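## Task

Rotate the three dice until their upward faces total 15, with every die lying entirely on the mat and resting flat. Then release them and pull the hands away. The robot must not tip over or finish leaning, and any die that stays in place only because the robot holds it does not count.

## Robot and tools

ROBOT. A wheeled cart, 0.53 m wide, spanning x = -0.35 to 0.07 m in the base frame. It has a pan-tilt head camera and two arms, left_arm and right_arm, each with a wrist camera and a two-jaw hand (one fixed jaw, one swinging jaw). Pan axes sit at x = -0.060, y = +0.155 (left) and -0.155 m (right); each shoulder is 0.03 m outward from its axis and 0.89 m high. Link lengths: upper arm 0.116, forearm 0.135, hand 0.162 m. A fixed-jaw tip reaches roughly 0.44 m from its pan axis and cannot go lower than about 0.55 m above the floor. The base can drive straight or spin in place, never sideways.

FRAMES. Base frame: origin on the floor between the drive wheels, x ahead, y to the left, z up. The state reports left_hand and right_hand in this frame; each is the fixed-jaw tip, so a held die sits next to it on the swinging-jaw side. Hand axes: z along the fingers, y from swinging jaw toward fixed jaw. The odometry frame is the base frame where the scene began; base_odometry counts wheel rotation, so slip looks like travel. Heading is positive to the left, within -3.142..3.142.

execute_actions. Argument actions: a list holding one action or none (empty just returns state and images). An action may contain base, joints, or both; they start together. base takes exactly one key: translate_m (metres, relative drive from the current spot, positive forward, -1.4..1.4) or rotate_rad (radians, relative turn, positive counter-clockwise from above, -3.2..3.2). joints is a dictionary keyed by joint name, each value an absolute target angle in radians; any subset of the 14 names may be given. Ranges: head_pan_rad -3.2..3.2 (0 ahead, positive left); head_tilt_rad -0.76..1.45 (0 level, positive down); for each arm shoulder_pan -1.919..1.919, shoulder_lift -1.745..1.745, elbow_flex -1.69..1.58, wrist_flex -1.658..1.658, wrist_roll -2.743..2.841, gripper 0..1.919. Unlisted joints keep pushing toward earlier targets. Unknown keys or out-of-range numbers reject the whole call with no motion. cameras: list from head_camera, left_wrist_camera, right_wrist_camera, all; omitted or null gives all, [] gives none. The pictures line gives the image order.

wait: seconds 0..10; nothing new is commanded, state and images come back. zoom_image: camera plus region [x0, y0, x1, y1] in pixels of that camera's most recent full image (origin top-left, at most 504x504). finished_scene: scene number; irreversible, reports success, and the next task arrives in its result. Only call it once the dice are settled and released.

ARM GEOMETRY. Pan 0 points left_arm left and right_arm right; positive pan swings either arm clockwise from above, so straight ahead is +1.571 (left) and -1.571 (right). With lift, elbow and wrist flex all 0, the upper arm leans 0.24 rad out from vertical and forearm and fingers are level; positive values bend downward. Their sum is the fingers' downward angle, 1.571 meaning pointing straight down (requires forearm no more than 0.08 rad above level). Wrist roll -1.522: jaws close across the arm's plane with fixed jaw on the left looking outward; 1.619: fixed jaw on the right; 0.049: jaws close within the plane, fixed jaw below (level fingers) or toward the pan axis (fingers down). With level fingers over furniture keep the fixed jaw on the left, since the hand body then bulges upward about 0.08 m rather than down.

GRIPPER. Tip gap versus angle: 0 -> 0.003 m, 0.3 -> 0.026, 0.6 -> 0.049, 1 -> 0.076, 1.919 -> 0.106. Commanding below the contact angle squeezes, strongest at 0.2 rad below; going further adds nothing and may trip the jaw. A holding jaw shows off_target; done means empty or nearly no squeeze.

STOWED. left_arm: pan -1.75, lift 0.05, elbow 1.35, wrist_flex -1.55, roll -1.52; right_arm identical except pan 1.75. Stow in two steps away from loose items: wrist_flex and roll first, then the other three. Leaving stow, do not move the wrist joints first. Spinning with arms stowed needs a clear 0.44 m radius; near a desk, turning or backing up can snag the rear and tip the robot.

RESULT LINES. base_status and joint_status: done (reached; for the base, wheels turned the commanded amount); off_target (resting short, maybe still pushing: load, obstruction or a tripped motor); time_out (target dropped, holding); not_followed / joint command not followed with a cause (a self-collision check refused that arm's targets, possibly retried every action until valid targets are sent; gripper part still runs). on_its_own lists uncommanded motion. limit_stop_at_motor_heat and OVER-TEMPERATURE FAULT mean a heat stop; resend targets afterward. MOTOR HOT warns from 55 °C. A reported stop cancels the rest of that reply's motion calls.

SAG AND ERRORS. Loaded or far-reaching joints settle off target toward gravity; offset the next target by that sag. Reported hand positions can be a few cm off, differently per arm. Camera calibration may drift slightly, worse for wrist cameras.

OVERLOAD. A joint held more than about 0.30 rad from its target for about 2 s trips to 20 % torque without any report; treat such a joint as tripped. Reset: once its reading is steady, command 0.2 rad from the reading on the side away from the offending target (or 0.04 rad beyond the range end; for a jaw, the end itself). To stop a blocked joint pushing, set its target to its reading. Payload per hand about 0.4 kg at full reach, 0.7 kg near the axis.

AVOID. Dropping or flinging dice, slamming, pressing hard; arms or hands colliding or pressing on each other; pulling or pushing hard on furniture, especially in front, which can topple the robot. Loose objects may occasionally get nudged by outside disturbances, so recheck before finishing.

Each tool is called after "Request:" as name(argument=value, ...), one argument or row to a line, values as JSON.

## Session

Request:
execute_actions(
  actions=[],
)

Scene clock: 0.00 s.
base_odometry: x=+0.000 y=+0.000 heading=+0.000 (m, m, rad; odometry frame)
base_status: not commanded
joint_positions: head_pan_rad=-0.028 head_tilt_rad=-0.013 left_arm_shoulder_pan_rad=-1.763 left_arm_shoulder_lift_rad=+0.108 left_arm_elbow_flex_rad=+1.387 left_arm_wrist_flex_rad=-1.562 left_arm_wrist_roll_rad=-1.489 left_arm_gripper_rad=+1.920 right_arm_shoulder_pan_rad=+1.741 right_arm_shoulder_lift_rad=+0.048 right_arm_elbow_flex_rad=+1.373 right_arm_wrist_flex_rad=-1.572 right_arm_wrist_roll_rad=-1.543 right_arm_gripper_rad=+1.920
joint_status: not commanded
left_hand: x=-0.2999 y=+0.1004 z=+0.8790 quat_wxyz=(-0.058, -0.679, -0.077, +0.728) (m; base frame)
right_hand: x=-0.3055 y=-0.1207 z=+0.8966 quat_wxyz=(-0.056, +0.649, -0.062, -0.756) (m; base frame)
pictures: head_camera, left_wrist_camera, right_wrist_camera
Images, in order (width x height): head_camera 644x476, left_wrist_camera 644x476, right_wrist_camera 644x476.

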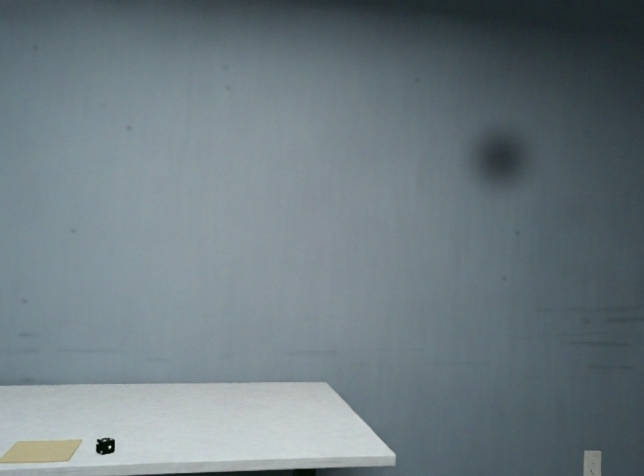

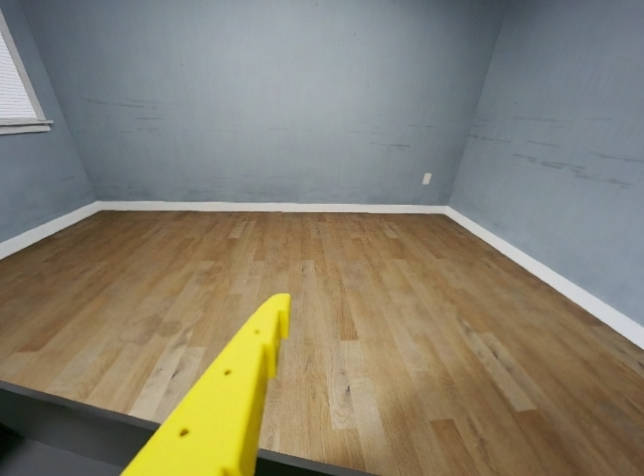

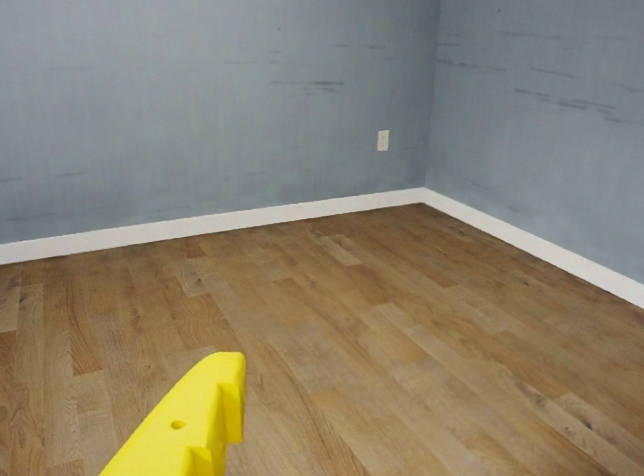

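Request:
execute_actions(
  actions=[
    {"joints": {"head_pan_rad": 0.4, "head_tilt_rad": 0.35}},
  ],
  cameras=["head_camera"],
)

Scene clock: 3.43 s.
base_odometry: x=+0.000 y=+0.000 heading=+0.000 (m, m, rad; odometry frame)
base_status: not commanded
joint_positions: head_pan_rad=+0.390 head_tilt_rad=+0.343 left_arm_shoulder_pan_rad=-1.763 left_arm_shoulder_lift_rad=+0.108 left_arm_elbow_flex_rad=+1.387 left_arm_wrist_flex_rad=-1.562 left_arm_wrist_roll_rad=-1.489 left_arm_gripper_rad=+1.920 right_arm_shoulder_pan_rad=+1.741 right_arm_shoulder_lift_rad=+0.048 right_arm_elbow_flex_rad=+1.373 right_arm_wrist_flex_rad=-1.572 right_arm_wrist_roll_rad=-1.543 right_arm_gripper_rad=+1.920
joint_status: all done
left_hand: x=-0.2999 y=+0.1004 z=+0.8790 quat_wxyz=(-0.058, -0.679, -0.077, +0.728) (m; base frame)
right_hand: x=-0.3055 y=-0.1207 z=+0.8966 quat_wxyz=(-0.056, +0.649, -0.062, -0.756) (m; base frame)
pictures: head_camera
camera_calibration (this result's frames):
head_camera: T_world_to_cam=[[0.434958, -0.900325, 0.0150185, -0.000360912], [-0.285276, -0.153602, -0.946057, 1.11699], [0.854066, 0.407211, -0.323652, 0.403594], [0, 0, 0, 1]] pos_world=[-0.0258887, 0.00689869, 1.18736]
Images, in order (width x height): head_camera 644x476.

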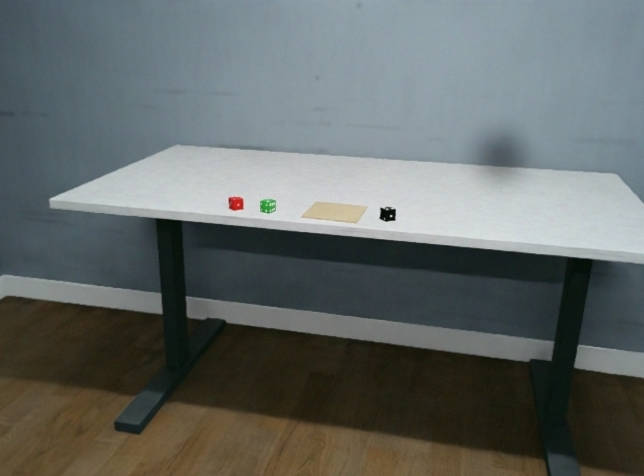

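Request:
zoom_image(
  camera="head_camera",
  region=[210, 180, 420, 240],
)

Region (210, 180, 420, 240) of head_camera's 644x476 image, scaled by 2.400; it fills the top 144 rows of this view, and the rest is white.

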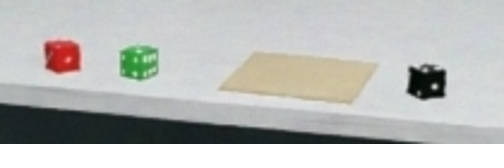

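Request:
execute_actions(
  actions=[
    {"base": {"rotate_rad": 0.6}, "joints": {"head_pan_rad": -0.2, "head_tilt_rad": 0.5}},
  ],
  cameras=[],
)

Request:
execute_actions(
  actions=[
    {"base": {"translate_m": 0.9}, "joints": {"left_arm_shoulder_pan_rad": 0.0, "left_arm_shoulder_lift_rad": -0.3, "left_arm_elbow_flex_rad": 0.9, "right_arm_shoulder_pan_rad": 0.0, "right_arm_shoulder_lift_rad": -0.3, "right_arm_elbow_flex_rad": 0.9}},
  ],
  cameras=[],
)

Request:
execute_actions(
  actions=[
    {"base": {"rotate_rad": -0.365}, "joints": {"head_pan_rad": 0.0, "head_tilt_rad": 0.7, "left_arm_shoulder_pan_rad": 1.3, "left_arm_shoulder_lift_rad": -0.6, "left_arm_elbow_flex_rad": 0.6, "left_arm_wrist_flex_rad": 0.8, "right_arm_shoulder_pan_rad": -1.3, "right_arm_shoulder_lift_rad": -0.6, "right_arm_elbow_flex_rad": 0.6, "right_arm_wrist_flex_rad": 0.8}},
  ],
)

Scene clock: 46.63 s.
base_odometry: x=-0.001 y=+0.000 heading=+0.599 (m, m, rad; odometry frame)
base_status: done
joint_positions: head_pan_rad=-0.190 head_tilt_rad=+0.494 left_arm_shoulder_pan_rad=-1.763 left_arm_shoulder_lift_rad=+0.108 left_arm_elbow_flex_rad=+1.387 left_arm_wrist_flex_rad=-1.562 left_arm_wrist_roll_rad=-1.489 left_arm_gripper_rad=+1.920 right_arm_shoulder_pan_rad=+1.741 right_arm_shoulder_lift_rad=+0.048 right_arm_elbow_flex_rad=+1.373 right_arm_wrist_flex_rad=-1.572 right_arm_wrist_roll_rad=-1.543 right_arm_gripper_rad=+1.920
joint_status: all done
left_hand: x=-0.2999 y=+0.1004 z=+0.8790 quat_wxyz=(-0.058, -0.679, -0.077, +0.728) (m; base frame)
right_hand: x=-0.3055 y=-0.1207 z=+0.8966 quat_wxyz=(-0.056, +0.649, -0.062, -0.756) (m; base frame)
pictures: none
No camera images: the call's "cameras" was empty. Leave "cameras" out to get every camera's image.

Scene clock: 51.97 s.
base_odometry: x=+0.741 y=+0.509 heading=+0.600 (m, m, rad; odometry frame)
base_status: done
joint_positions: head_pan_rad=-0.190 head_tilt_rad=+0.494 left_arm_shoulder_pan_rad=-0.005 left_arm_shoulder_lift_rad=-0.267 left_arm_elbow_flex_rad=+0.932 left_arm_wrist_flex_rad=-1.562 left_arm_wrist_roll_rad=-1.489 left_arm_gripper_rad=+1.920 right_arm_shoulder_pan_rad=+0.004 right_arm_shoulder_lift_rad=-0.265 right_arm_elbow_flex_rad=+0.932 right_arm_wrist_flex_rad=-1.572 right_arm_wrist_roll_rad=-1.543 right_arm_gripper_rad=+1.920
joint_status: all done
left_hand: x=-0.0690 y=+0.3926 z=+1.0559 quat_wxyz=(+0.677, -0.238, +0.229, +0.658) (m; base frame)
right_hand: x=-0.0533 y=-0.3914 z=+1.0567 quat_wxyz=(+0.674, +0.234, +0.228, -0.662) (m; base frame)
pictures: none
No camera images: the call's "cameras" was empty. Leave "cameras" out to get every camera's image.

Scene clock: 54.27 s.
base_odometry: x=+0.741 y=+0.509 heading=+0.236 (m, m, rad; odometry frame)
base_status: done
joint_positions: head_pan_rad=-0.010 head_tilt_rad=+0.694 left_arm_shoulder_pan_rad=+1.293 left_arm_shoulder_lift_rad=-0.569 left_arm_elbow_flex_rad=+0.637 left_arm_wrist_flex_rad=+0.799 left_arm_wrist_roll_rad=-1.489 left_arm_gripper_rad=+1.920 right_arm_shoulder_pan_rad=-1.292 right_arm_shoulder_lift_rad=-0.573 right_arm_elbow_flex_rad=+0.635 right_arm_wrist_flex_rad=+0.797 right_arm_wrist_roll_rad=-1.543 right_arm_gripper_rad=+1.920
joint_status: all done
left_hand: x=+0.1607 y=+0.2261 z=+0.8771 quat_wxyz=(+0.342, -0.146, +0.927, +0.042) (m; base frame)
right_hand: x=+0.1659 y=-0.2116 z=+0.8791 quat_wxyz=(+0.346, +0.140, +0.927, -0.045) (m; base frame)
pictures: head_camera, left_wrist_camera, right_wrist_camera
camera_calibration (this result's frames):
head_camera: T_world_to_cam=[[0.0515571, -0.998649, -0.00654432, 0.00643809], [-0.628393, -0.0273475, -0.777415, 0.906755], [0.776185, 0.0441937, -0.628954, 0.751337], [0, 0, 0, 1]] pos_world=[-0.0137094, -0.00197749, 1.17752]
left_wrist_camera: T_world_to_cam=[[0.308068, -0.949324, 0.0622812, 0.103939], [-0.938429, -0.313986, -0.1441, 0.371184], [0.156353, -0.014054, -0.987601, 0.909872], [0, 0, 0, 1]] pos_world=[0.174048, 0.228005, 0.945605]
right_wrist_camera: T_world_to_cam=[[-0.298753, -0.953502, 0.03976, -0.200239], [-0.941388, 0.287607, -0.17627, 0.394515], [0.156638, -0.0900907, -0.983539, 0.882212], [0, 0, 0, 1]] pos_world=[0.173382, -0.224914, 0.945192]
Images, in order (width x height): head_camera 644x476, left_wrist_camera 644x476, right_wrist_camera 644x476.

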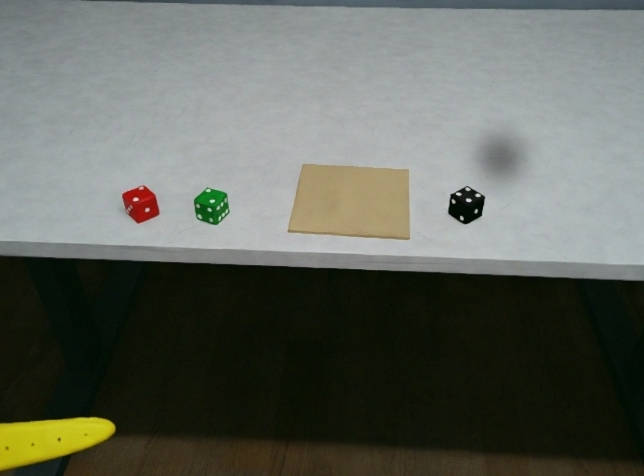

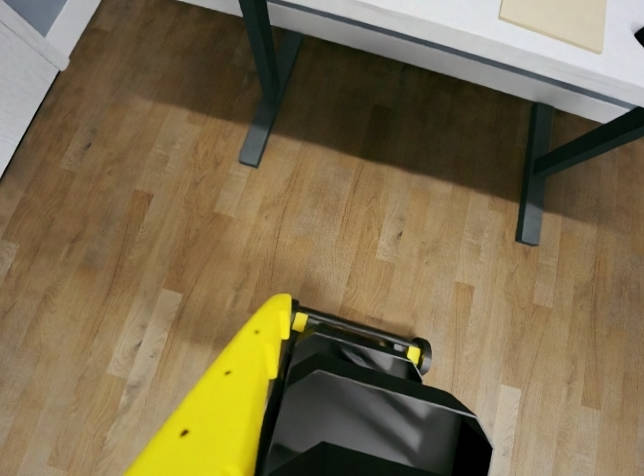

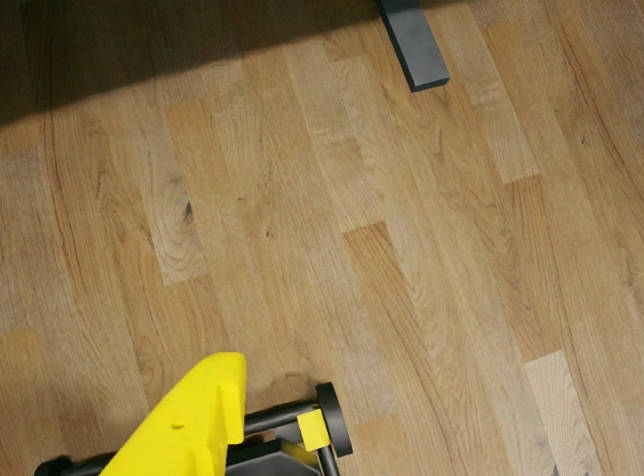

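Request:
zoom_image(
  camera="head_camera",
  region=[100, 170, 250, 240],
)

Request:
zoom_image(
  camera="head_camera",
  region=[430, 170, 510, 240],
)

Region (100, 170, 250, 240) of head_camera's 644x476 image, scaled by 3.360; it fills the top 235 rows of this view, and the rest is white.

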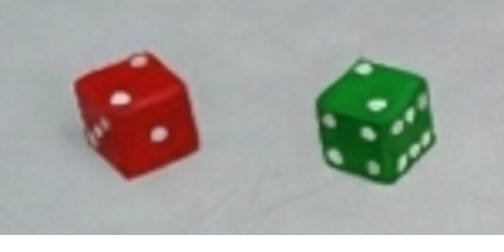

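Region (430, 170, 510, 240) of head_camera's 644x476 image, scaled by 6.300; it fills the top 441 rows of this view, and the rest is white.

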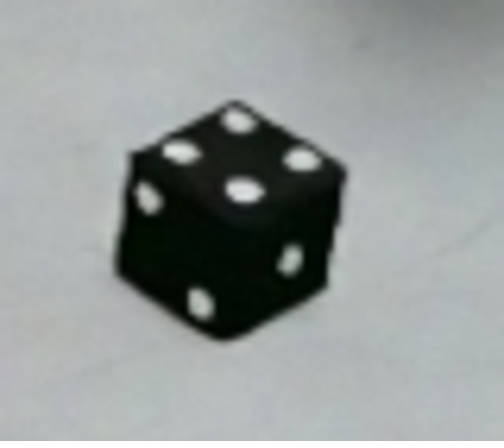

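Request:
execute_actions(
  actions=[
    {"base": {"translate_m": 0.38}, "joints": {"head_tilt_rad": 1.2, "left_arm_shoulder_pan_rad": 1.0, "right_arm_shoulder_pan_rad": -1.0, "left_arm_gripper_rad": 0.8, "right_arm_gripper_rad": 0.8}},
  ],
)

Scene clock: 108.60 s.
base_odometry: x=+1.111 y=+0.597 heading=+0.233 (m, m, rad; odometry frame)
base_status: done
joint_positions: head_pan_rad=-0.010 head_tilt_rad=+1.195 left_arm_shoulder_pan_rad=+1.007 left_arm_shoulder_lift_rad=-0.570 left_arm_elbow_flex_rad=+0.637 left_arm_wrist_flex_rad=+0.799 left_arm_wrist_roll_rad=-1.489 left_arm_gripper_rad=+0.807 right_arm_shoulder_pan_rad=-1.007 right_arm_shoulder_lift_rad=-0.573 right_arm_elbow_flex_rad=+0.635 right_arm_wrist_flex_rad=+0.797 right_arm_wrist_roll_rad=-1.543 right_arm_gripper_rad=+0.808
joint_status: all done
left_hand: x=+0.1318 y=+0.2853 z=+0.8775 quat_wxyz=(+0.333, -0.276, +0.897, +0.090) (m; base frame)
right_hand: x=+0.1408 y=-0.2729 z=+0.8791 quat_wxyz=(+0.336, +0.270, +0.897, -0.093) (m; base frame)
pictures: head_camera, left_wrist_camera, right_wrist_camera
camera_calibration (this result's frames):
head_camera: T_world_to_cam=[[0.0408693, -0.998542, -0.0352745, 0.0390042], [-0.924523, -0.0244037, -0.380345, 0.43581], [0.378929, 0.0481565, -0.924172, 1.07246], [0, 0, 0, 1]] pos_world=[-0.00506504, -0.00206329, 1.15827]
left_wrist_camera: T_world_to_cam=[[0.562733, -0.824285, 0.0623355, 0.0997921], [-0.811925, -0.565308, -0.145616, 0.419078], [0.155268, 0.0313313, -0.987375, 0.902524], [0, 0, 0, 1]] pos_world=[0.14397, 0.290888, 0.945934]
right_wrist_camera: T_world_to_cam=[[-0.555052, -0.830865, 0.03976, -0.196608], [-0.822378, 0.540947, -0.17627, 0.440924], [0.124948, -0.130537, -0.983539, 0.874041], [0, 0, 0, 1]] pos_world=[0.144268, -0.287777, 0.945192]
Images, in order (width x height): head_camera 644x476, left_wrist_camera 644x476, right_wrist_camera 644x476.

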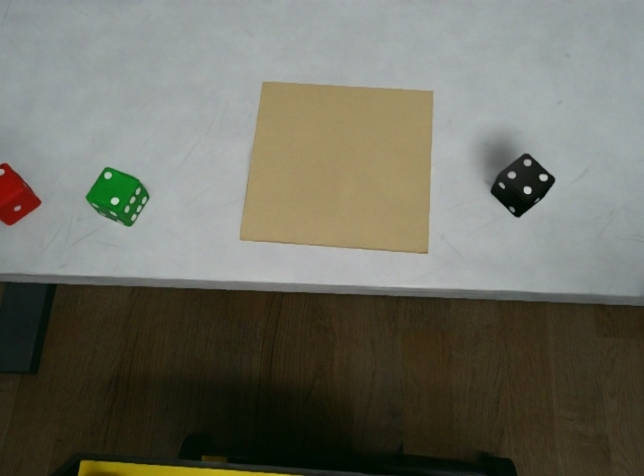

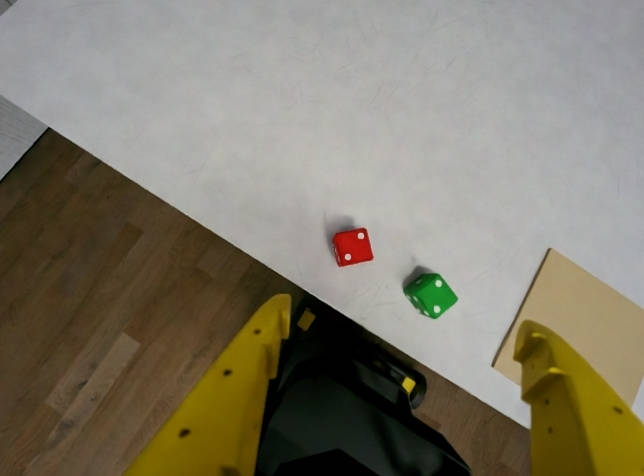

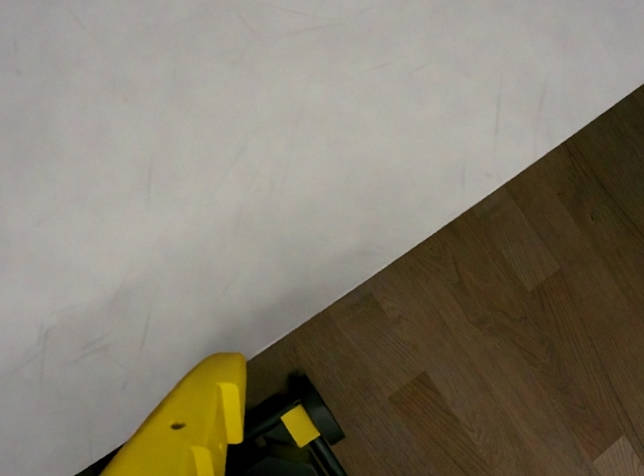

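Request:
execute_actions(
  actions=[
    {"base": {"translate_m": 0.03}, "joints": {"head_pan_rad": 0.55, "head_tilt_rad": 1.1, "left_arm_shoulder_pan_rad": 0.5}},
  ],
  cameras=["head_camera"],
)

Scene clock: 152.83 s.
base_odometry: x=+1.141 y=+0.604 heading=+0.233 (m, m, rad; odometry frame)
base_status: done
joint_positions: head_pan_rad=+0.540 head_tilt_rad=+1.115 left_arm_shoulder_pan_rad=+0.507 left_arm_shoulder_lift_rad=-0.572 left_arm_elbow_flex_rad=+0.637 left_arm_wrist_flex_rad=+0.799 left_arm_wrist_roll_rad=-1.489 left_arm_gripper_rad=+0.807 right_arm_shoulder_pan_rad=-1.007 right_arm_shoulder_lift_rad=-0.573 right_arm_elbow_flex_rad=+0.635 right_arm_wrist_flex_rad=+0.797 right_arm_wrist_roll_rad=-1.543 right_arm_gripper_rad=+0.808
joint_status: all done
left_hand: x=+0.0458 y=+0.3614 z=+0.8778 quat_wxyz=(+0.301, -0.489, +0.801, +0.170) (m; base frame)
right_hand: x=+0.1408 y=-0.2729 z=+0.8791 quat_wxyz=(+0.336, +0.270, +0.897, -0.093) (m; base frame)
pictures: head_camera
camera_calibration (this result's frames):
head_camera: T_world_to_cam=[[0.559017, -0.828573, -0.0310958, 0.0585474], [-0.746798, -0.486841, -0.453077, 0.527878], [0.360269, 0.2765, -0.890929, 1.03332], [0, 0, 0, 1]] pos_world=[-0.0107847, 0.0197901, 1.16161]
Images, in order (width x height): head_camera 644x476.

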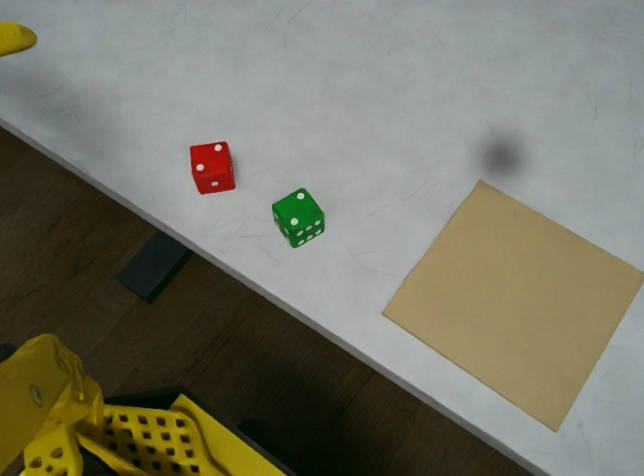

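Request:
zoom_image(
  camera="head_camera",
  region=[180, 130, 340, 260],
)

Region (180, 130, 340, 260) of head_camera's 644x476 image, scaled by 3.150; it fills the top 410 rows of this view, and the rest is white.

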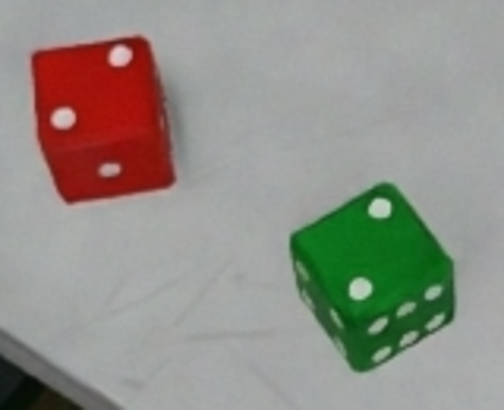

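Request:
execute_actions(
  actions=[
    {"joints": {"head_pan_rad": -0.5, "head_tilt_rad": 1.15, "left_arm_shoulder_pan_rad": 1.438, "left_arm_shoulder_lift_rad": 0.3, "left_arm_elbow_flex_rad": -0.17, "left_arm_wrist_flex_rad": 1.33, "left_arm_wrist_roll_rad": -2.03, "left_arm_gripper_rad": 0.6, "right_arm_shoulder_pan_rad": -0.6}},
  ],
  cameras=["head_camera", "left_wrist_camera"],
)

Scene clock: 191.83 s.
base_odometry: x=+1.141 y=+0.604 heading=+0.233 (m, m, rad; odometry frame)
base_status: not commanded
joint_positions: head_pan_rad=-0.490 head_tilt_rad=+1.145 left_arm_shoulder_pan_rad=+1.431 left_arm_shoulder_lift_rad=+0.313 left_arm_elbow_flex_rad=-0.136 left_arm_wrist_flex_rad=+1.325 left_arm_wrist_roll_rad=-2.023 left_arm_gripper_rad=+0.607 right_arm_shoulder_pan_rad=-0.606 right_arm_shoulder_lift_rad=-0.573 right_arm_elbow_flex_rad=+0.635 right_arm_wrist_flex_rad=+0.797 right_arm_wrist_roll_rad=-1.543 right_arm_gripper_rad=+0.808
joint_status: all done
left_hand: x=+0.1766 y=+0.1953 z=+0.8139 quat_wxyz=(+0.032, +0.179, +0.983, +0.011) (m; base frame)
right_hand: x=+0.0790 y=-0.3418 z=+0.8791 quat_wxyz=(+0.311, +0.443, +0.826, -0.158) (m; base frame)
pictures: head_camera, left_wrist_camera
camera_calibration (this result's frames):
head_camera: T_world_to_cam=[[-0.423391, -0.905357, -0.0326879, 0.0142068], [-0.813486, 0.395813, -0.426114, 0.493709], [0.398724, -0.153822, -0.904079, 1.05026], [0, 0, 0, 1]] pos_world=[-0.011125, -0.0210003, 1.16036]
left_wrist_camera: T_world_to_cam=[[-0.320996, -0.94706, -0.00619633, 0.2402], [-0.833351, 0.279335, 0.476969, -0.272567], [-0.449987, 0.158269, -0.878899, 0.829449], [0, 0, 0, 1]] pos_world=[0.223201, 0.172345, 0.860496]
Images, in order (width x height): head_camera 644x476, left_wrist_camera 644x476.

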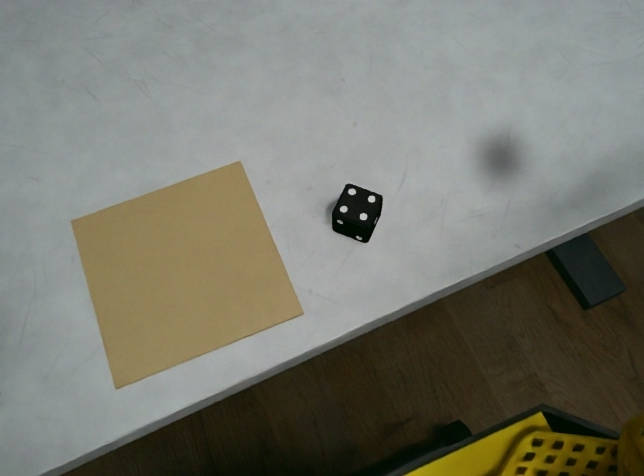

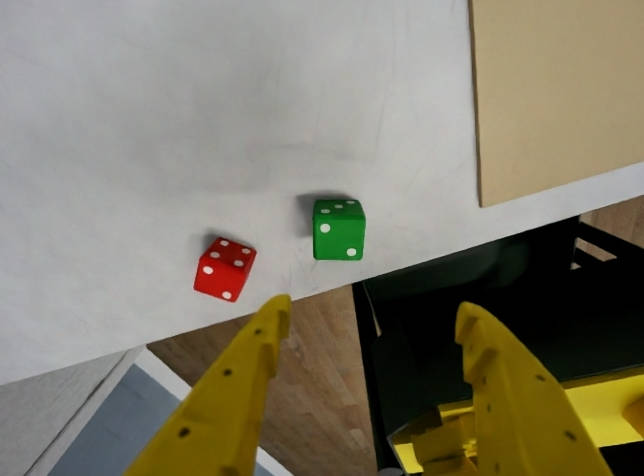

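Request:
zoom_image(
  camera="head_camera",
  region=[310, 170, 410, 260],
)

Region (310, 170, 410, 260) of head_camera's 644x476 image, scaled by 5.040; it fills the top 454 rows of this view, and the rest is white.

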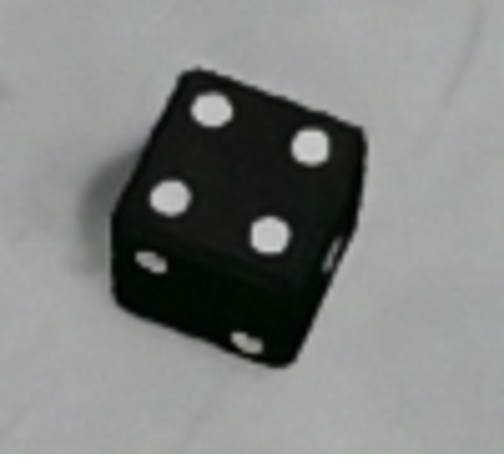

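Request:
execute_actions(
  actions=[
    {"joints": {"head_pan_rad": 0.0, "head_tilt_rad": 1.15, "left_arm_shoulder_pan_rad": 1.43, "left_arm_shoulder_lift_rad": 0.405, "left_arm_elbow_flex_rad": -0.01, "left_arm_wrist_flex_rad": 1.145, "right_arm_shoulder_pan_rad": -1.755, "right_arm_shoulder_lift_rad": 0.35, "right_arm_elbow_flex_rad": -0.175, "right_arm_wrist_flex_rad": 1.35, "right_arm_wrist_roll_rad": -0.975, "right_arm_gripper_rad": 0.6}},
  ],
)

Scene clock: 238.00 s.
base_odometry: x=+1.141 y=+0.604 heading=+0.233 (m, m, rad; odometry frame)
base_status: not commanded
joint_positions: head_pan_rad=-0.010 head_tilt_rad=+1.145 left_arm_shoulder_pan_rad=+1.431 left_arm_shoulder_lift_rad=+0.417 left_arm_elbow_flex_rad=-0.009 left_arm_wrist_flex_rad=+1.150 left_arm_wrist_roll_rad=-2.023 left_arm_gripper_rad=+0.607 right_arm_shoulder_pan_rad=-1.748 right_arm_shoulder_lift_rad=+0.361 right_arm_elbow_flex_rad=-0.143 right_arm_wrist_flex_rad=+1.344 right_arm_wrist_roll_rad=-0.987 right_arm_gripper_rad=+0.608
joint_status: all done
left_hand: x=+0.1697 y=+0.1943 z=+0.7762 quat_wxyz=(+0.006, +0.179, +0.984, +0.002) (m; base frame)
right_hand: x=+0.1616 y=-0.1088 z=+0.8048 quat_wxyz=(+0.004, -0.349, +0.937, -0.001) (m; base frame)
pictures: head_camera, left_wrist_camera, right_wrist_camera
camera_calibration (this result's frames):
head_camera: T_world_to_cam=[[0.04253, -0.99856, -0.032688, 0.0361052], [-0.904337, -0.0245681, -0.426112, 0.489436], [0.424695, 0.0476835, -0.90408, 1.05149], [0, 0, 0, 1]] pos_world=[-0.00548152, -0.00206083, 1.16036]
left_wrist_camera: T_world_to_cam=[[-0.320626, -0.947008, 0.0193519, 0.216897], [-0.805306, 0.283293, 0.520796, -0.299669], [-0.49868, 0.151396, -0.853462, 0.783207], [0, 0, 0, 1]] pos_world=[0.218787, 0.171722, 0.820306]
right_wrist_camera: T_world_to_cam=[[0.673805, -0.737157, 0.0508481, -0.243092], [-0.654633, -0.563624, 0.50377, -0.338384], [-0.342698, -0.37273, -0.86234, 0.771421], [0, 0, 0, 1]] pos_world=[0.206644, -0.0823868, 0.848056]
Images, in order (width x height): head_camera 644x476, left_wrist_camera 644x476, right_wrist_camera 644x476.

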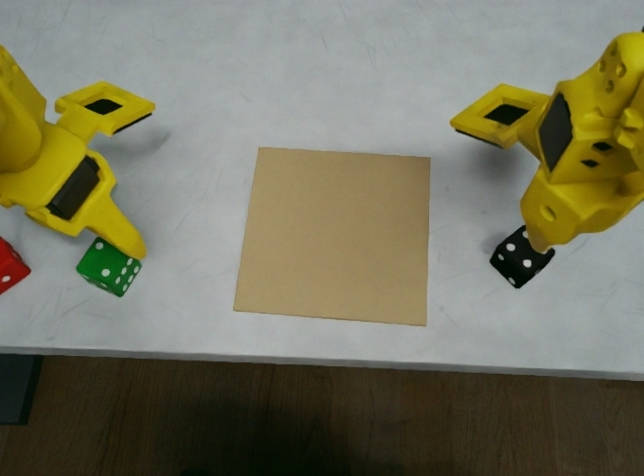

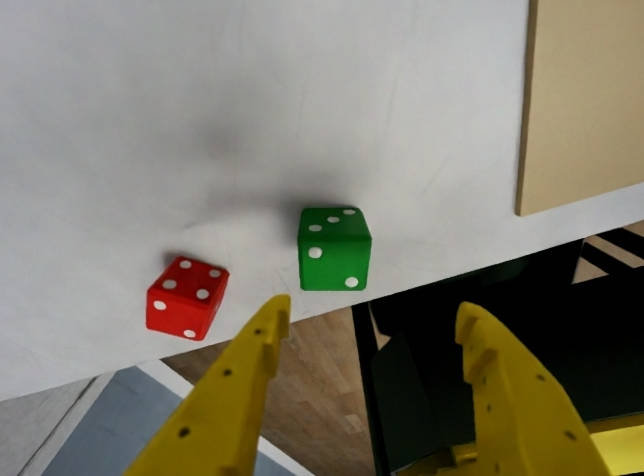

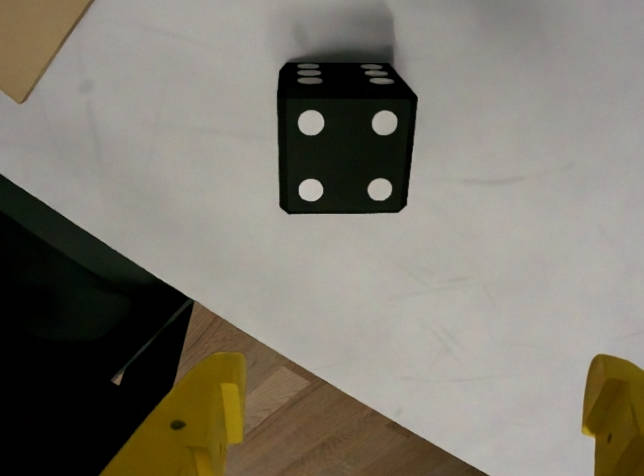

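Request:
execute_actions(
  actions=[
    {"joints": {"left_arm_shoulder_pan_rad": 1.397, "left_arm_shoulder_lift_rad": 0.63, "left_arm_elbow_flex_rad": 0.01, "left_arm_wrist_flex_rad": 0.912, "left_arm_wrist_roll_rad": -2.05, "right_arm_shoulder_pan_rad": -1.78, "right_arm_shoulder_lift_rad": 0.565, "right_arm_elbow_flex_rad": -0.21, "right_arm_wrist_flex_rad": 1.164, "right_arm_wrist_roll_rad": -1.02}},
  ],
)

Scene clock: 275.37 s.
base_odometry: x=+1.141 y=+0.604 heading=+0.233 (m, m, rad; odometry frame)
base_status: not commanded
joint_positions: head_pan_rad=-0.010 head_tilt_rad=+1.145 left_arm_shoulder_pan_rad=+1.405 left_arm_shoulder_lift_rad=+0.644 left_arm_elbow_flex_rad=+0.011 left_arm_wrist_flex_rad=+0.919 left_arm_wrist_roll_rad=-2.043 left_arm_gripper_rad=+0.607 right_arm_shoulder_pan_rad=-1.774 right_arm_shoulder_lift_rad=+0.579 right_arm_elbow_flex_rad=-0.178 right_arm_wrist_flex_rad=+1.171 right_arm_wrist_roll_rad=-1.008 right_arm_gripper_rad=+0.608
joint_status: all done
left_hand: x=+0.1693 y=+0.2004 z=+0.7285 quat_wxyz=(-0.002, +0.176, +0.984, -0.001) (m; base frame)
right_hand: x=+0.1712 y=-0.1007 z=+0.7646 quat_wxyz=(+0.000, -0.351, +0.936, +0.000) (m; base frame)
pictures: head_camera, left_wrist_camera, right_wrist_camera
camera_calibration (this result's frames):
head_camera: T_world_to_cam=[[0.0425351, -0.99856, -0.0326882, 0.0361057], [-0.904338, -0.0245728, -0.426108, 0.489432], [0.424691, 0.0476858, -0.904081, 1.05149], [0, 0, 0, 1]] pos_world=[-0.00548148, -0.00206061, 1.16036]
left_wrist_camera: T_world_to_cam=[[-0.314464, -0.948905, 0.0263158, 0.217652], [-0.799044, 0.279563, 0.532329, -0.285561], [-0.512486, 0.14637, -0.846129, 0.739357], [0, 0, 0, 1]] pos_world=[0.219178, 0.178143, 0.771876]
right_wrist_camera: T_world_to_cam=[[0.677629, -0.733967, 0.0459497, -0.238151], [-0.647442, -0.565779, 0.5106, -0.313947], [-0.348766, -0.375747, -0.85859, 0.740951], [0, 0, 0, 1]] pos_world=[0.216534, -0.0740096, 0.807417]
Images, in order (width x height): head_camera 644x476, left_wrist_camera 644x476, right_wrist_camera 644x476.

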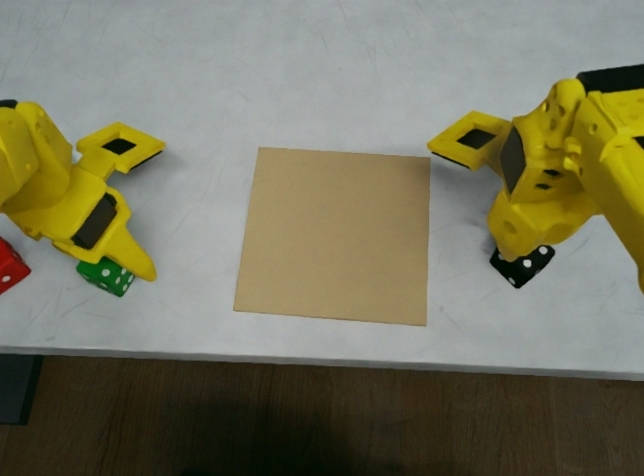

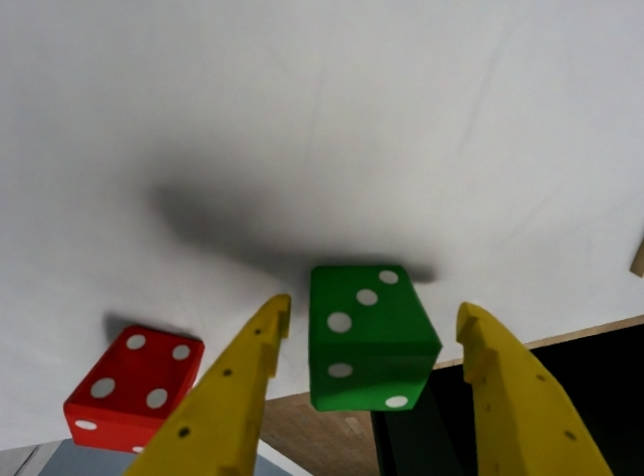

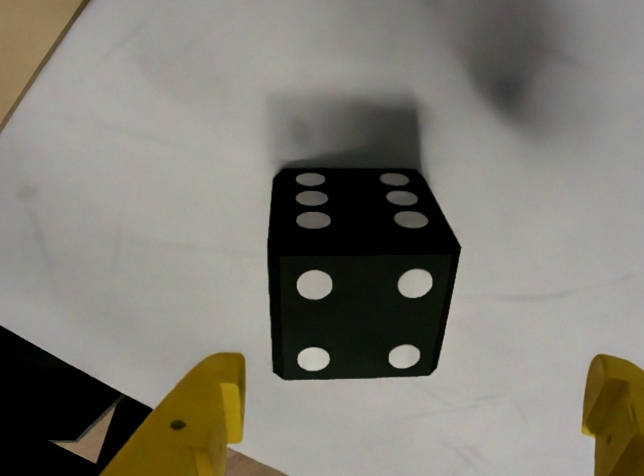

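Request:
execute_actions(
  actions=[
    {"joints": {"left_arm_shoulder_lift_rad": 0.58, "left_arm_elbow_flex_rad": 0.06, "left_arm_wrist_flex_rad": 0.89, "right_arm_shoulder_lift_rad": 0.706, "right_arm_elbow_flex_rad": -0.115, "right_arm_wrist_flex_rad": 0.957}},
  ],
  cameras=["left_wrist_camera", "right_wrist_camera"],
)

Scene clock: 303.80 s.
base_odometry: x=+1.141 y=+0.604 heading=+0.233 (m, m, rad; odometry frame)
base_status: not commanded
joint_positions: head_pan_rad=-0.010 head_tilt_rad=+1.145 left_arm_shoulder_pan_rad=+1.405 left_arm_shoulder_lift_rad=+0.634 left_arm_elbow_flex_rad=+0.061 left_arm_wrist_flex_rad=+0.896 left_arm_wrist_roll_rad=-2.043 left_arm_gripper_rad=+0.607 right_arm_shoulder_pan_rad=-1.774 right_arm_shoulder_lift_rad=+0.720 right_arm_elbow_flex_rad=-0.114 right_arm_wrist_flex_rad=+0.966 right_arm_wrist_roll_rad=-1.008 right_arm_gripper_rad=+0.608
joint_status: all done
left_hand: x=+0.1630 y=+0.1993 z=+0.7252 quat_wxyz=(-0.009, +0.176, +0.984, -0.003) (m; base frame)
right_hand: x=+0.1691 y=-0.1011 z=+0.7271 quat_wxyz=(+0.000, -0.351, +0.936, +0.000) (m; base frame)
pictures: left_wrist_camera, right_wrist_camera
camera_calibration (this result's frames):
left_wrist_camera: T_world_to_cam=[[-0.314011, -0.948829, 0.033479, 0.209495], [-0.790905, 0.280929, 0.543644, -0.298343], [-0.52523, 0.144232, -0.838648, 0.730656], [0, 0, 0, 1]] pos_world=[0.213586, 0.177205, 0.767942]
right_wrist_camera: T_world_to_cam=[[0.677629, -0.733967, 0.0459497, -0.235314], [-0.647442, -0.565779, 0.5106, -0.296413], [-0.348766, -0.375747, -0.85859, 0.707849], [0, 0, 0, 1]] pos_world=[0.214418, -0.074445, 0.769913]
Images, in order (width x height): left_wrist_camera 644x476, right_wrist_camera 644x476.

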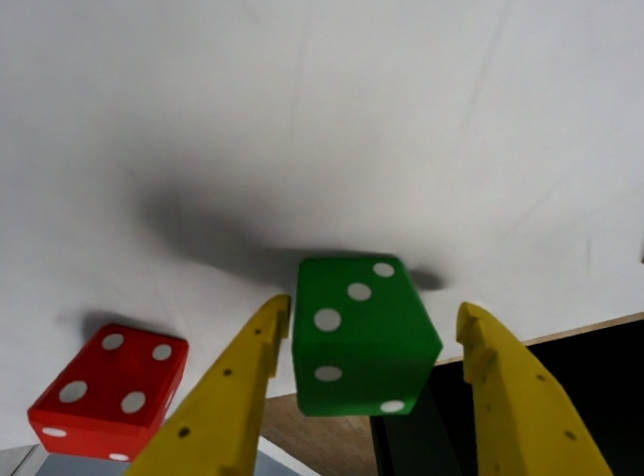

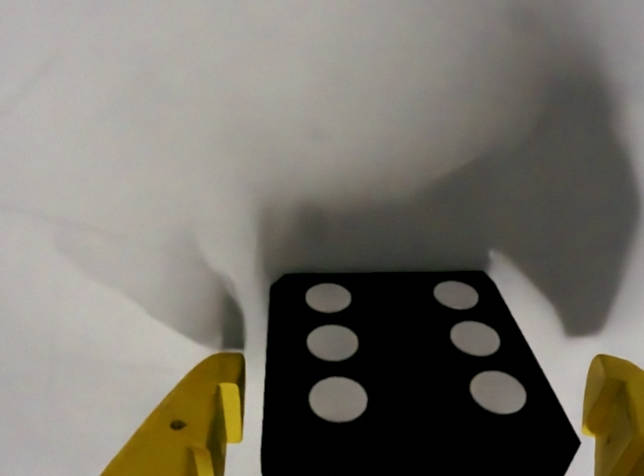

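Request:
execute_actions(
  actions=[
    {"joints": {"left_arm_gripper_rad": 0.15, "right_arm_gripper_rad": 0.15}},
  ],
)

Scene clock: 306.53 s.
base_odometry: x=+1.141 y=+0.604 heading=+0.233 (m, m, rad; odometry frame)
base_status: not commanded
joint_positions: head_pan_rad=-0.010 head_tilt_rad=+1.145 left_arm_shoulder_pan_rad=+1.405 left_arm_shoulder_lift_rad=+0.634 left_arm_elbow_flex_rad=+0.061 left_arm_wrist_flex_rad=+0.896 left_arm_wrist_roll_rad=-2.043 left_arm_gripper_rad=+0.365 right_arm_shoulder_pan_rad=-1.774 right_arm_shoulder_lift_rad=+0.720 right_arm_elbow_flex_rad=-0.114 right_arm_wrist_flex_rad=+0.964 right_arm_wrist_roll_rad=-1.008 right_arm_gripper_rad=+0.365
joint_status: left_arm_gripper_rad off_target (ended at +0.365, target +0.150); right_arm_gripper_rad off_target (ended at +0.365, target +0.150)
left_hand: x=+0.1630 y=+0.1993 z=+0.7252 quat_wxyz=(-0.009, +0.176, +0.984, -0.003) (m; base frame)
right_hand: x=+0.1694 y=-0.1011 z=+0.7271 quat_wxyz=(+0.000, -0.351, +0.936, +0.000) (m; base frame)
pictures: head_camera, left_wrist_camera, right_wrist_camera
camera_calibration (this result's frames):
head_camera: T_world_to_cam=[[0.0425508, -0.998559, -0.0326883, 0.0361066], [-0.904339, -0.0245871, -0.426107, 0.48943], [0.424689, 0.0476925, -0.904082, 1.05149], [0, 0, 0, 1]] pos_world=[-0.00548143, -0.00205996, 1.16036]
left_wrist_camera: T_world_to_cam=[[-0.314011, -0.948829, 0.033479, 0.209495], [-0.790905, 0.280929, 0.543644, -0.298343], [-0.52523, 0.144232, -0.838648, 0.730656], [0, 0, 0, 1]] pos_world=[0.213586, 0.177205, 0.767942]
right_wrist_camera: T_world_to_cam=[[0.677559, -0.733982, 0.0467409, -0.236005], [-0.648209, -0.565937, 0.509451, -0.295277], [-0.347476, -0.375481, -0.859229, 0.708219], [0, 0, 0, 1]] pos_world=[0.214595, -0.0744087, 0.769983]
Images, in order (width x height): head_camera 644x476, left_wrist_camera 644x476, right_wrist_camera 644x476.

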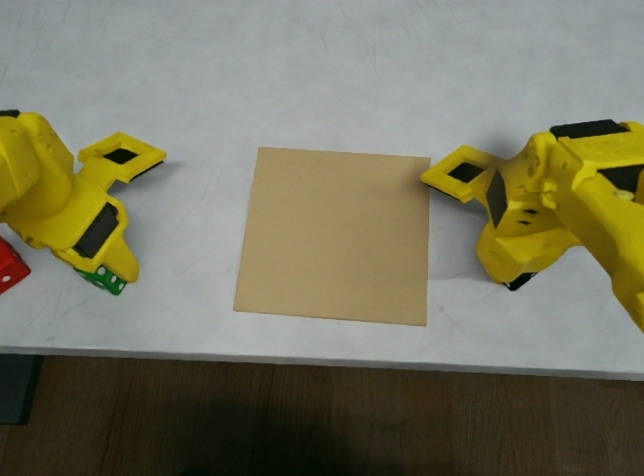

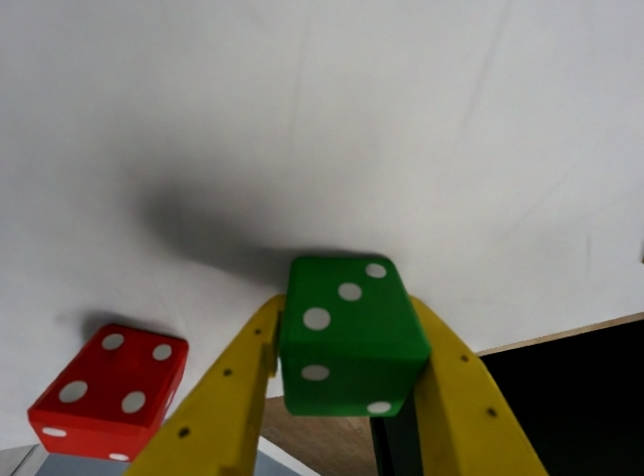

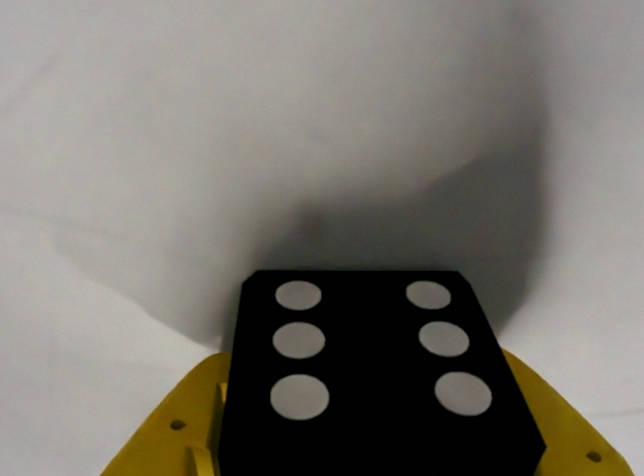

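Request:
execute_actions(
  actions=[
    {"joints": {"left_arm_shoulder_lift_rad": 0.35, "left_arm_wrist_flex_rad": -0.3, "left_arm_wrist_roll_rad": -1.515, "left_arm_shoulder_pan_rad": 1.9, "left_arm_gripper_rad": 0.17, "right_arm_shoulder_lift_rad": 0.35, "right_arm_wrist_flex_rad": -0.1, "right_arm_wrist_roll_rad": -1.53, "right_arm_shoulder_pan_rad": -1.35, "right_arm_gripper_rad": 0.17, "head_tilt_rad": 1.0}},
  ],
)

Scene clock: 368.33 s.
base_odometry: x=+1.141 y=+0.604 heading=+0.233 (m, m, rad; odometry frame)
base_status: not commanded
joint_positions: head_pan_rad=-0.010 head_tilt_rad=+1.015 left_arm_shoulder_pan_rad=+1.894 left_arm_shoulder_lift_rad=+0.411 left_arm_elbow_flex_rad=+0.065 left_arm_wrist_flex_rad=-0.284 left_arm_wrist_roll_rad=-1.523 left_arm_gripper_rad=+0.365 right_arm_shoulder_pan_rad=-1.357 right_arm_shoulder_lift_rad=+0.415 right_arm_elbow_flex_rad=-0.108 right_arm_wrist_flex_rad=-0.082 right_arm_wrist_roll_rad=-1.519 right_arm_gripper_rad=+0.365
joint_status: left_arm_gripper_rad off_target (ended at +0.365, target +0.170); right_arm_gripper_rad off_target (ended at +0.365, target +0.170); the others done
left_hand: x=+0.3036 y=+0.0414 z=+0.8978 quat_wxyz=(+0.628, +0.124, +0.762, -0.102) (m; base frame)
right_hand: x=+0.3207 y=-0.2300 z=+0.9139 quat_wxyz=(+0.620, +0.082, +0.778, -0.068) (m; base frame)
pictures: head_camera, left_wrist_camera, right_wrist_camera
camera_calibration (this result's frames):
head_camera: T_world_to_cam=[[0.04635, -0.998597, -0.0255973, 0.0281234], [-0.841401, -0.0252162, -0.539823, 0.623276], [0.53842, 0.0465584, -0.841389, 0.984675], [0, 0, 0, 1]] pos_world=[-0.00704753, -0.00204427, 1.16567]
left_wrist_camera: T_world_to_cam=[[-0.333958, -0.941833, 0.0377046, 0.10001], [-0.65162, 0.201781, -0.731215, 0.868966], [0.681075, -0.268764, -0.681104, 0.481413], [0, 0, 0, 1]] pos_world=[0.271757, 0.0482383, 0.959523]
right_wrist_camera: T_world_to_cam=[[-0.249582, -0.967477, 0.0411981, -0.193156], [-0.673891, 0.142978, -0.724864, 0.934038], [0.695399, -0.208676, -0.687659, 0.420028], [0, 0, 0, 1]] pos_world=[0.289144, -0.232771, 0.973844]
Images, in order (width x height): head_camera 644x476, left_wrist_camera 644x476, right_wrist_camera 644x476.

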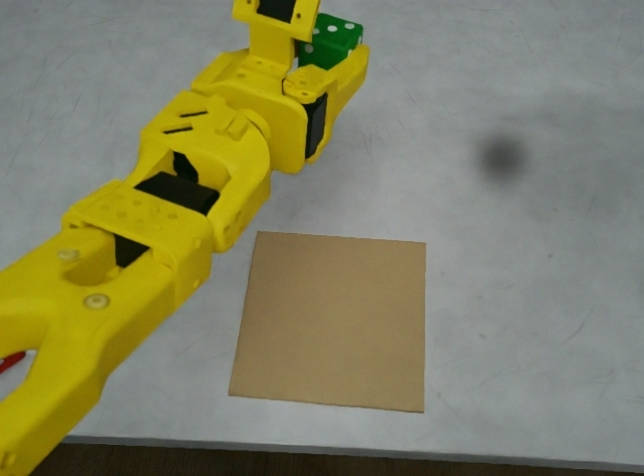

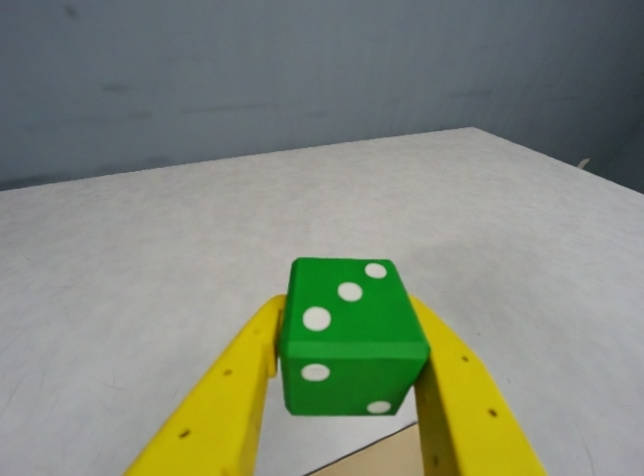

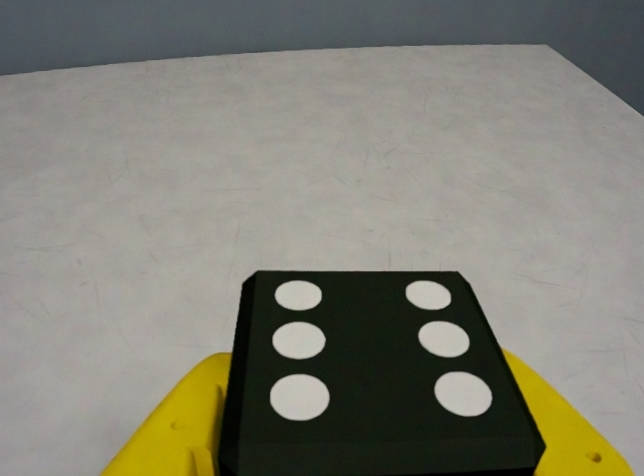

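Request:
execute_actions(
  actions=[
    {"joints": {"left_arm_shoulder_lift_rad": 0.895, "left_arm_elbow_flex_rad": 0.38, "left_arm_wrist_flex_rad": -1.01, "head_tilt_rad": 1.05}},
  ],
  cameras=["head_camera", "left_wrist_camera"],
)

Scene clock: 376.03 s.
base_odometry: x=+1.141 y=+0.604 heading=+0.233 (m, m, rad; odometry frame)
base_status: not commanded
joint_positions: head_pan_rad=-0.010 head_tilt_rad=+1.045 left_arm_shoulder_pan_rad=+1.894 left_arm_shoulder_lift_rad=+0.911 left_arm_elbow_flex_rad=+0.381 left_arm_wrist_flex_rad=-0.994 left_arm_wrist_roll_rad=-1.523 left_arm_gripper_rad=+0.365 right_arm_shoulder_pan_rad=-1.357 right_arm_shoulder_lift_rad=+0.415 right_arm_elbow_flex_rad=-0.108 right_arm_wrist_flex_rad=-0.082 right_arm_wrist_roll_rad=-1.519 right_arm_gripper_rad=+0.365
joint_status: all done
left_hand: x=+0.2572 y=+0.0569 z=+0.7652 quat_wxyz=(+0.586, +0.130, +0.794, -0.095) (m; base frame)
right_hand: x=+0.3207 y=-0.2300 z=+0.9139 quat_wxyz=(+0.620, +0.082, +0.778, -0.068) (m; base frame)
pictures: head_camera, left_wrist_camera
camera_calibration (this result's frames):
head_camera: T_world_to_cam=[[0.0455558, -0.998589, -0.027277, 0.0300193], [-0.857233, -0.0250582, -0.514318, 0.593176], [0.512909, 0.0468129, -0.857166, 1.00163], [0, 0, 0, 1]] pos_world=[-0.00662489, -0.00204849, 1.16447]
left_wrist_camera: T_world_to_cam=[[-0.330087, -0.943129, 0.0393619, 0.101956], [-0.721256, 0.225094, -0.655075, 0.696945], [0.60896, -0.244622, -0.754538, 0.500178], [0, 0, 0, 1]] pos_world=[0.231742, 0.0616346, 0.829941]
Images, in order (width x height): head_camera 644x476, left_wrist_camera 644x476.

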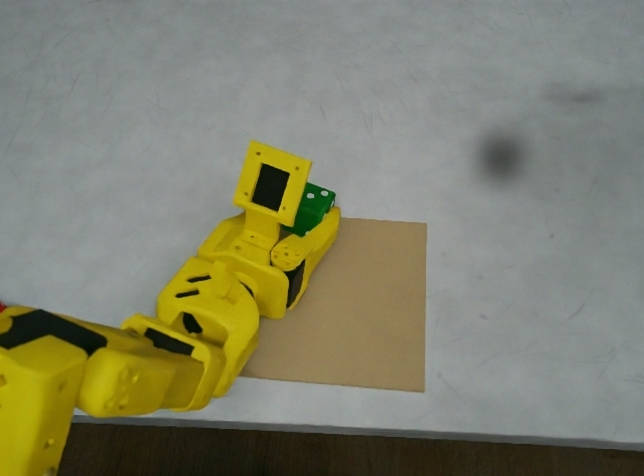

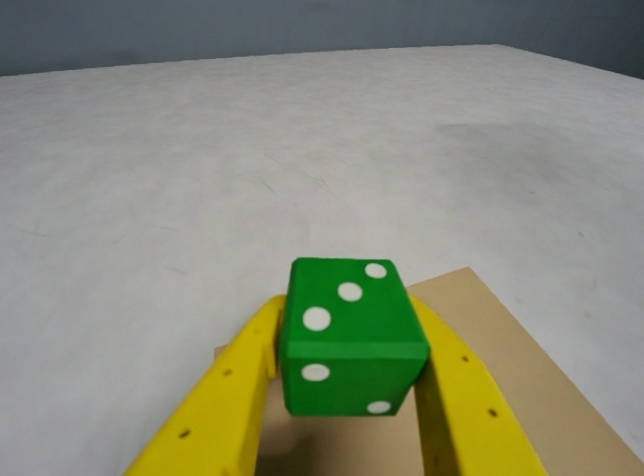

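Request:
zoom_image(
  camera="head_camera",
  region=[220, 130, 440, 330],
)

Region (220, 130, 440, 330) of head_camera's 644x476 image, scaled by 2.291; it fills the top 458 rows of this view, and the rest is white.

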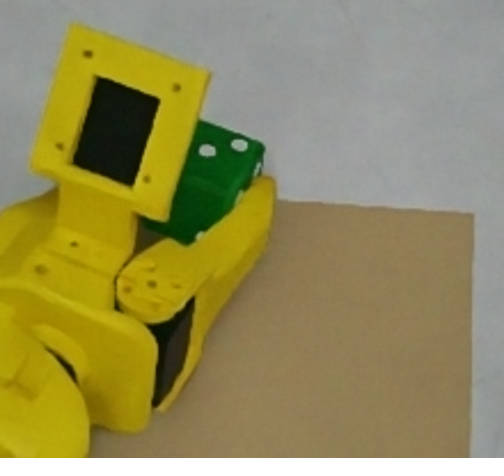

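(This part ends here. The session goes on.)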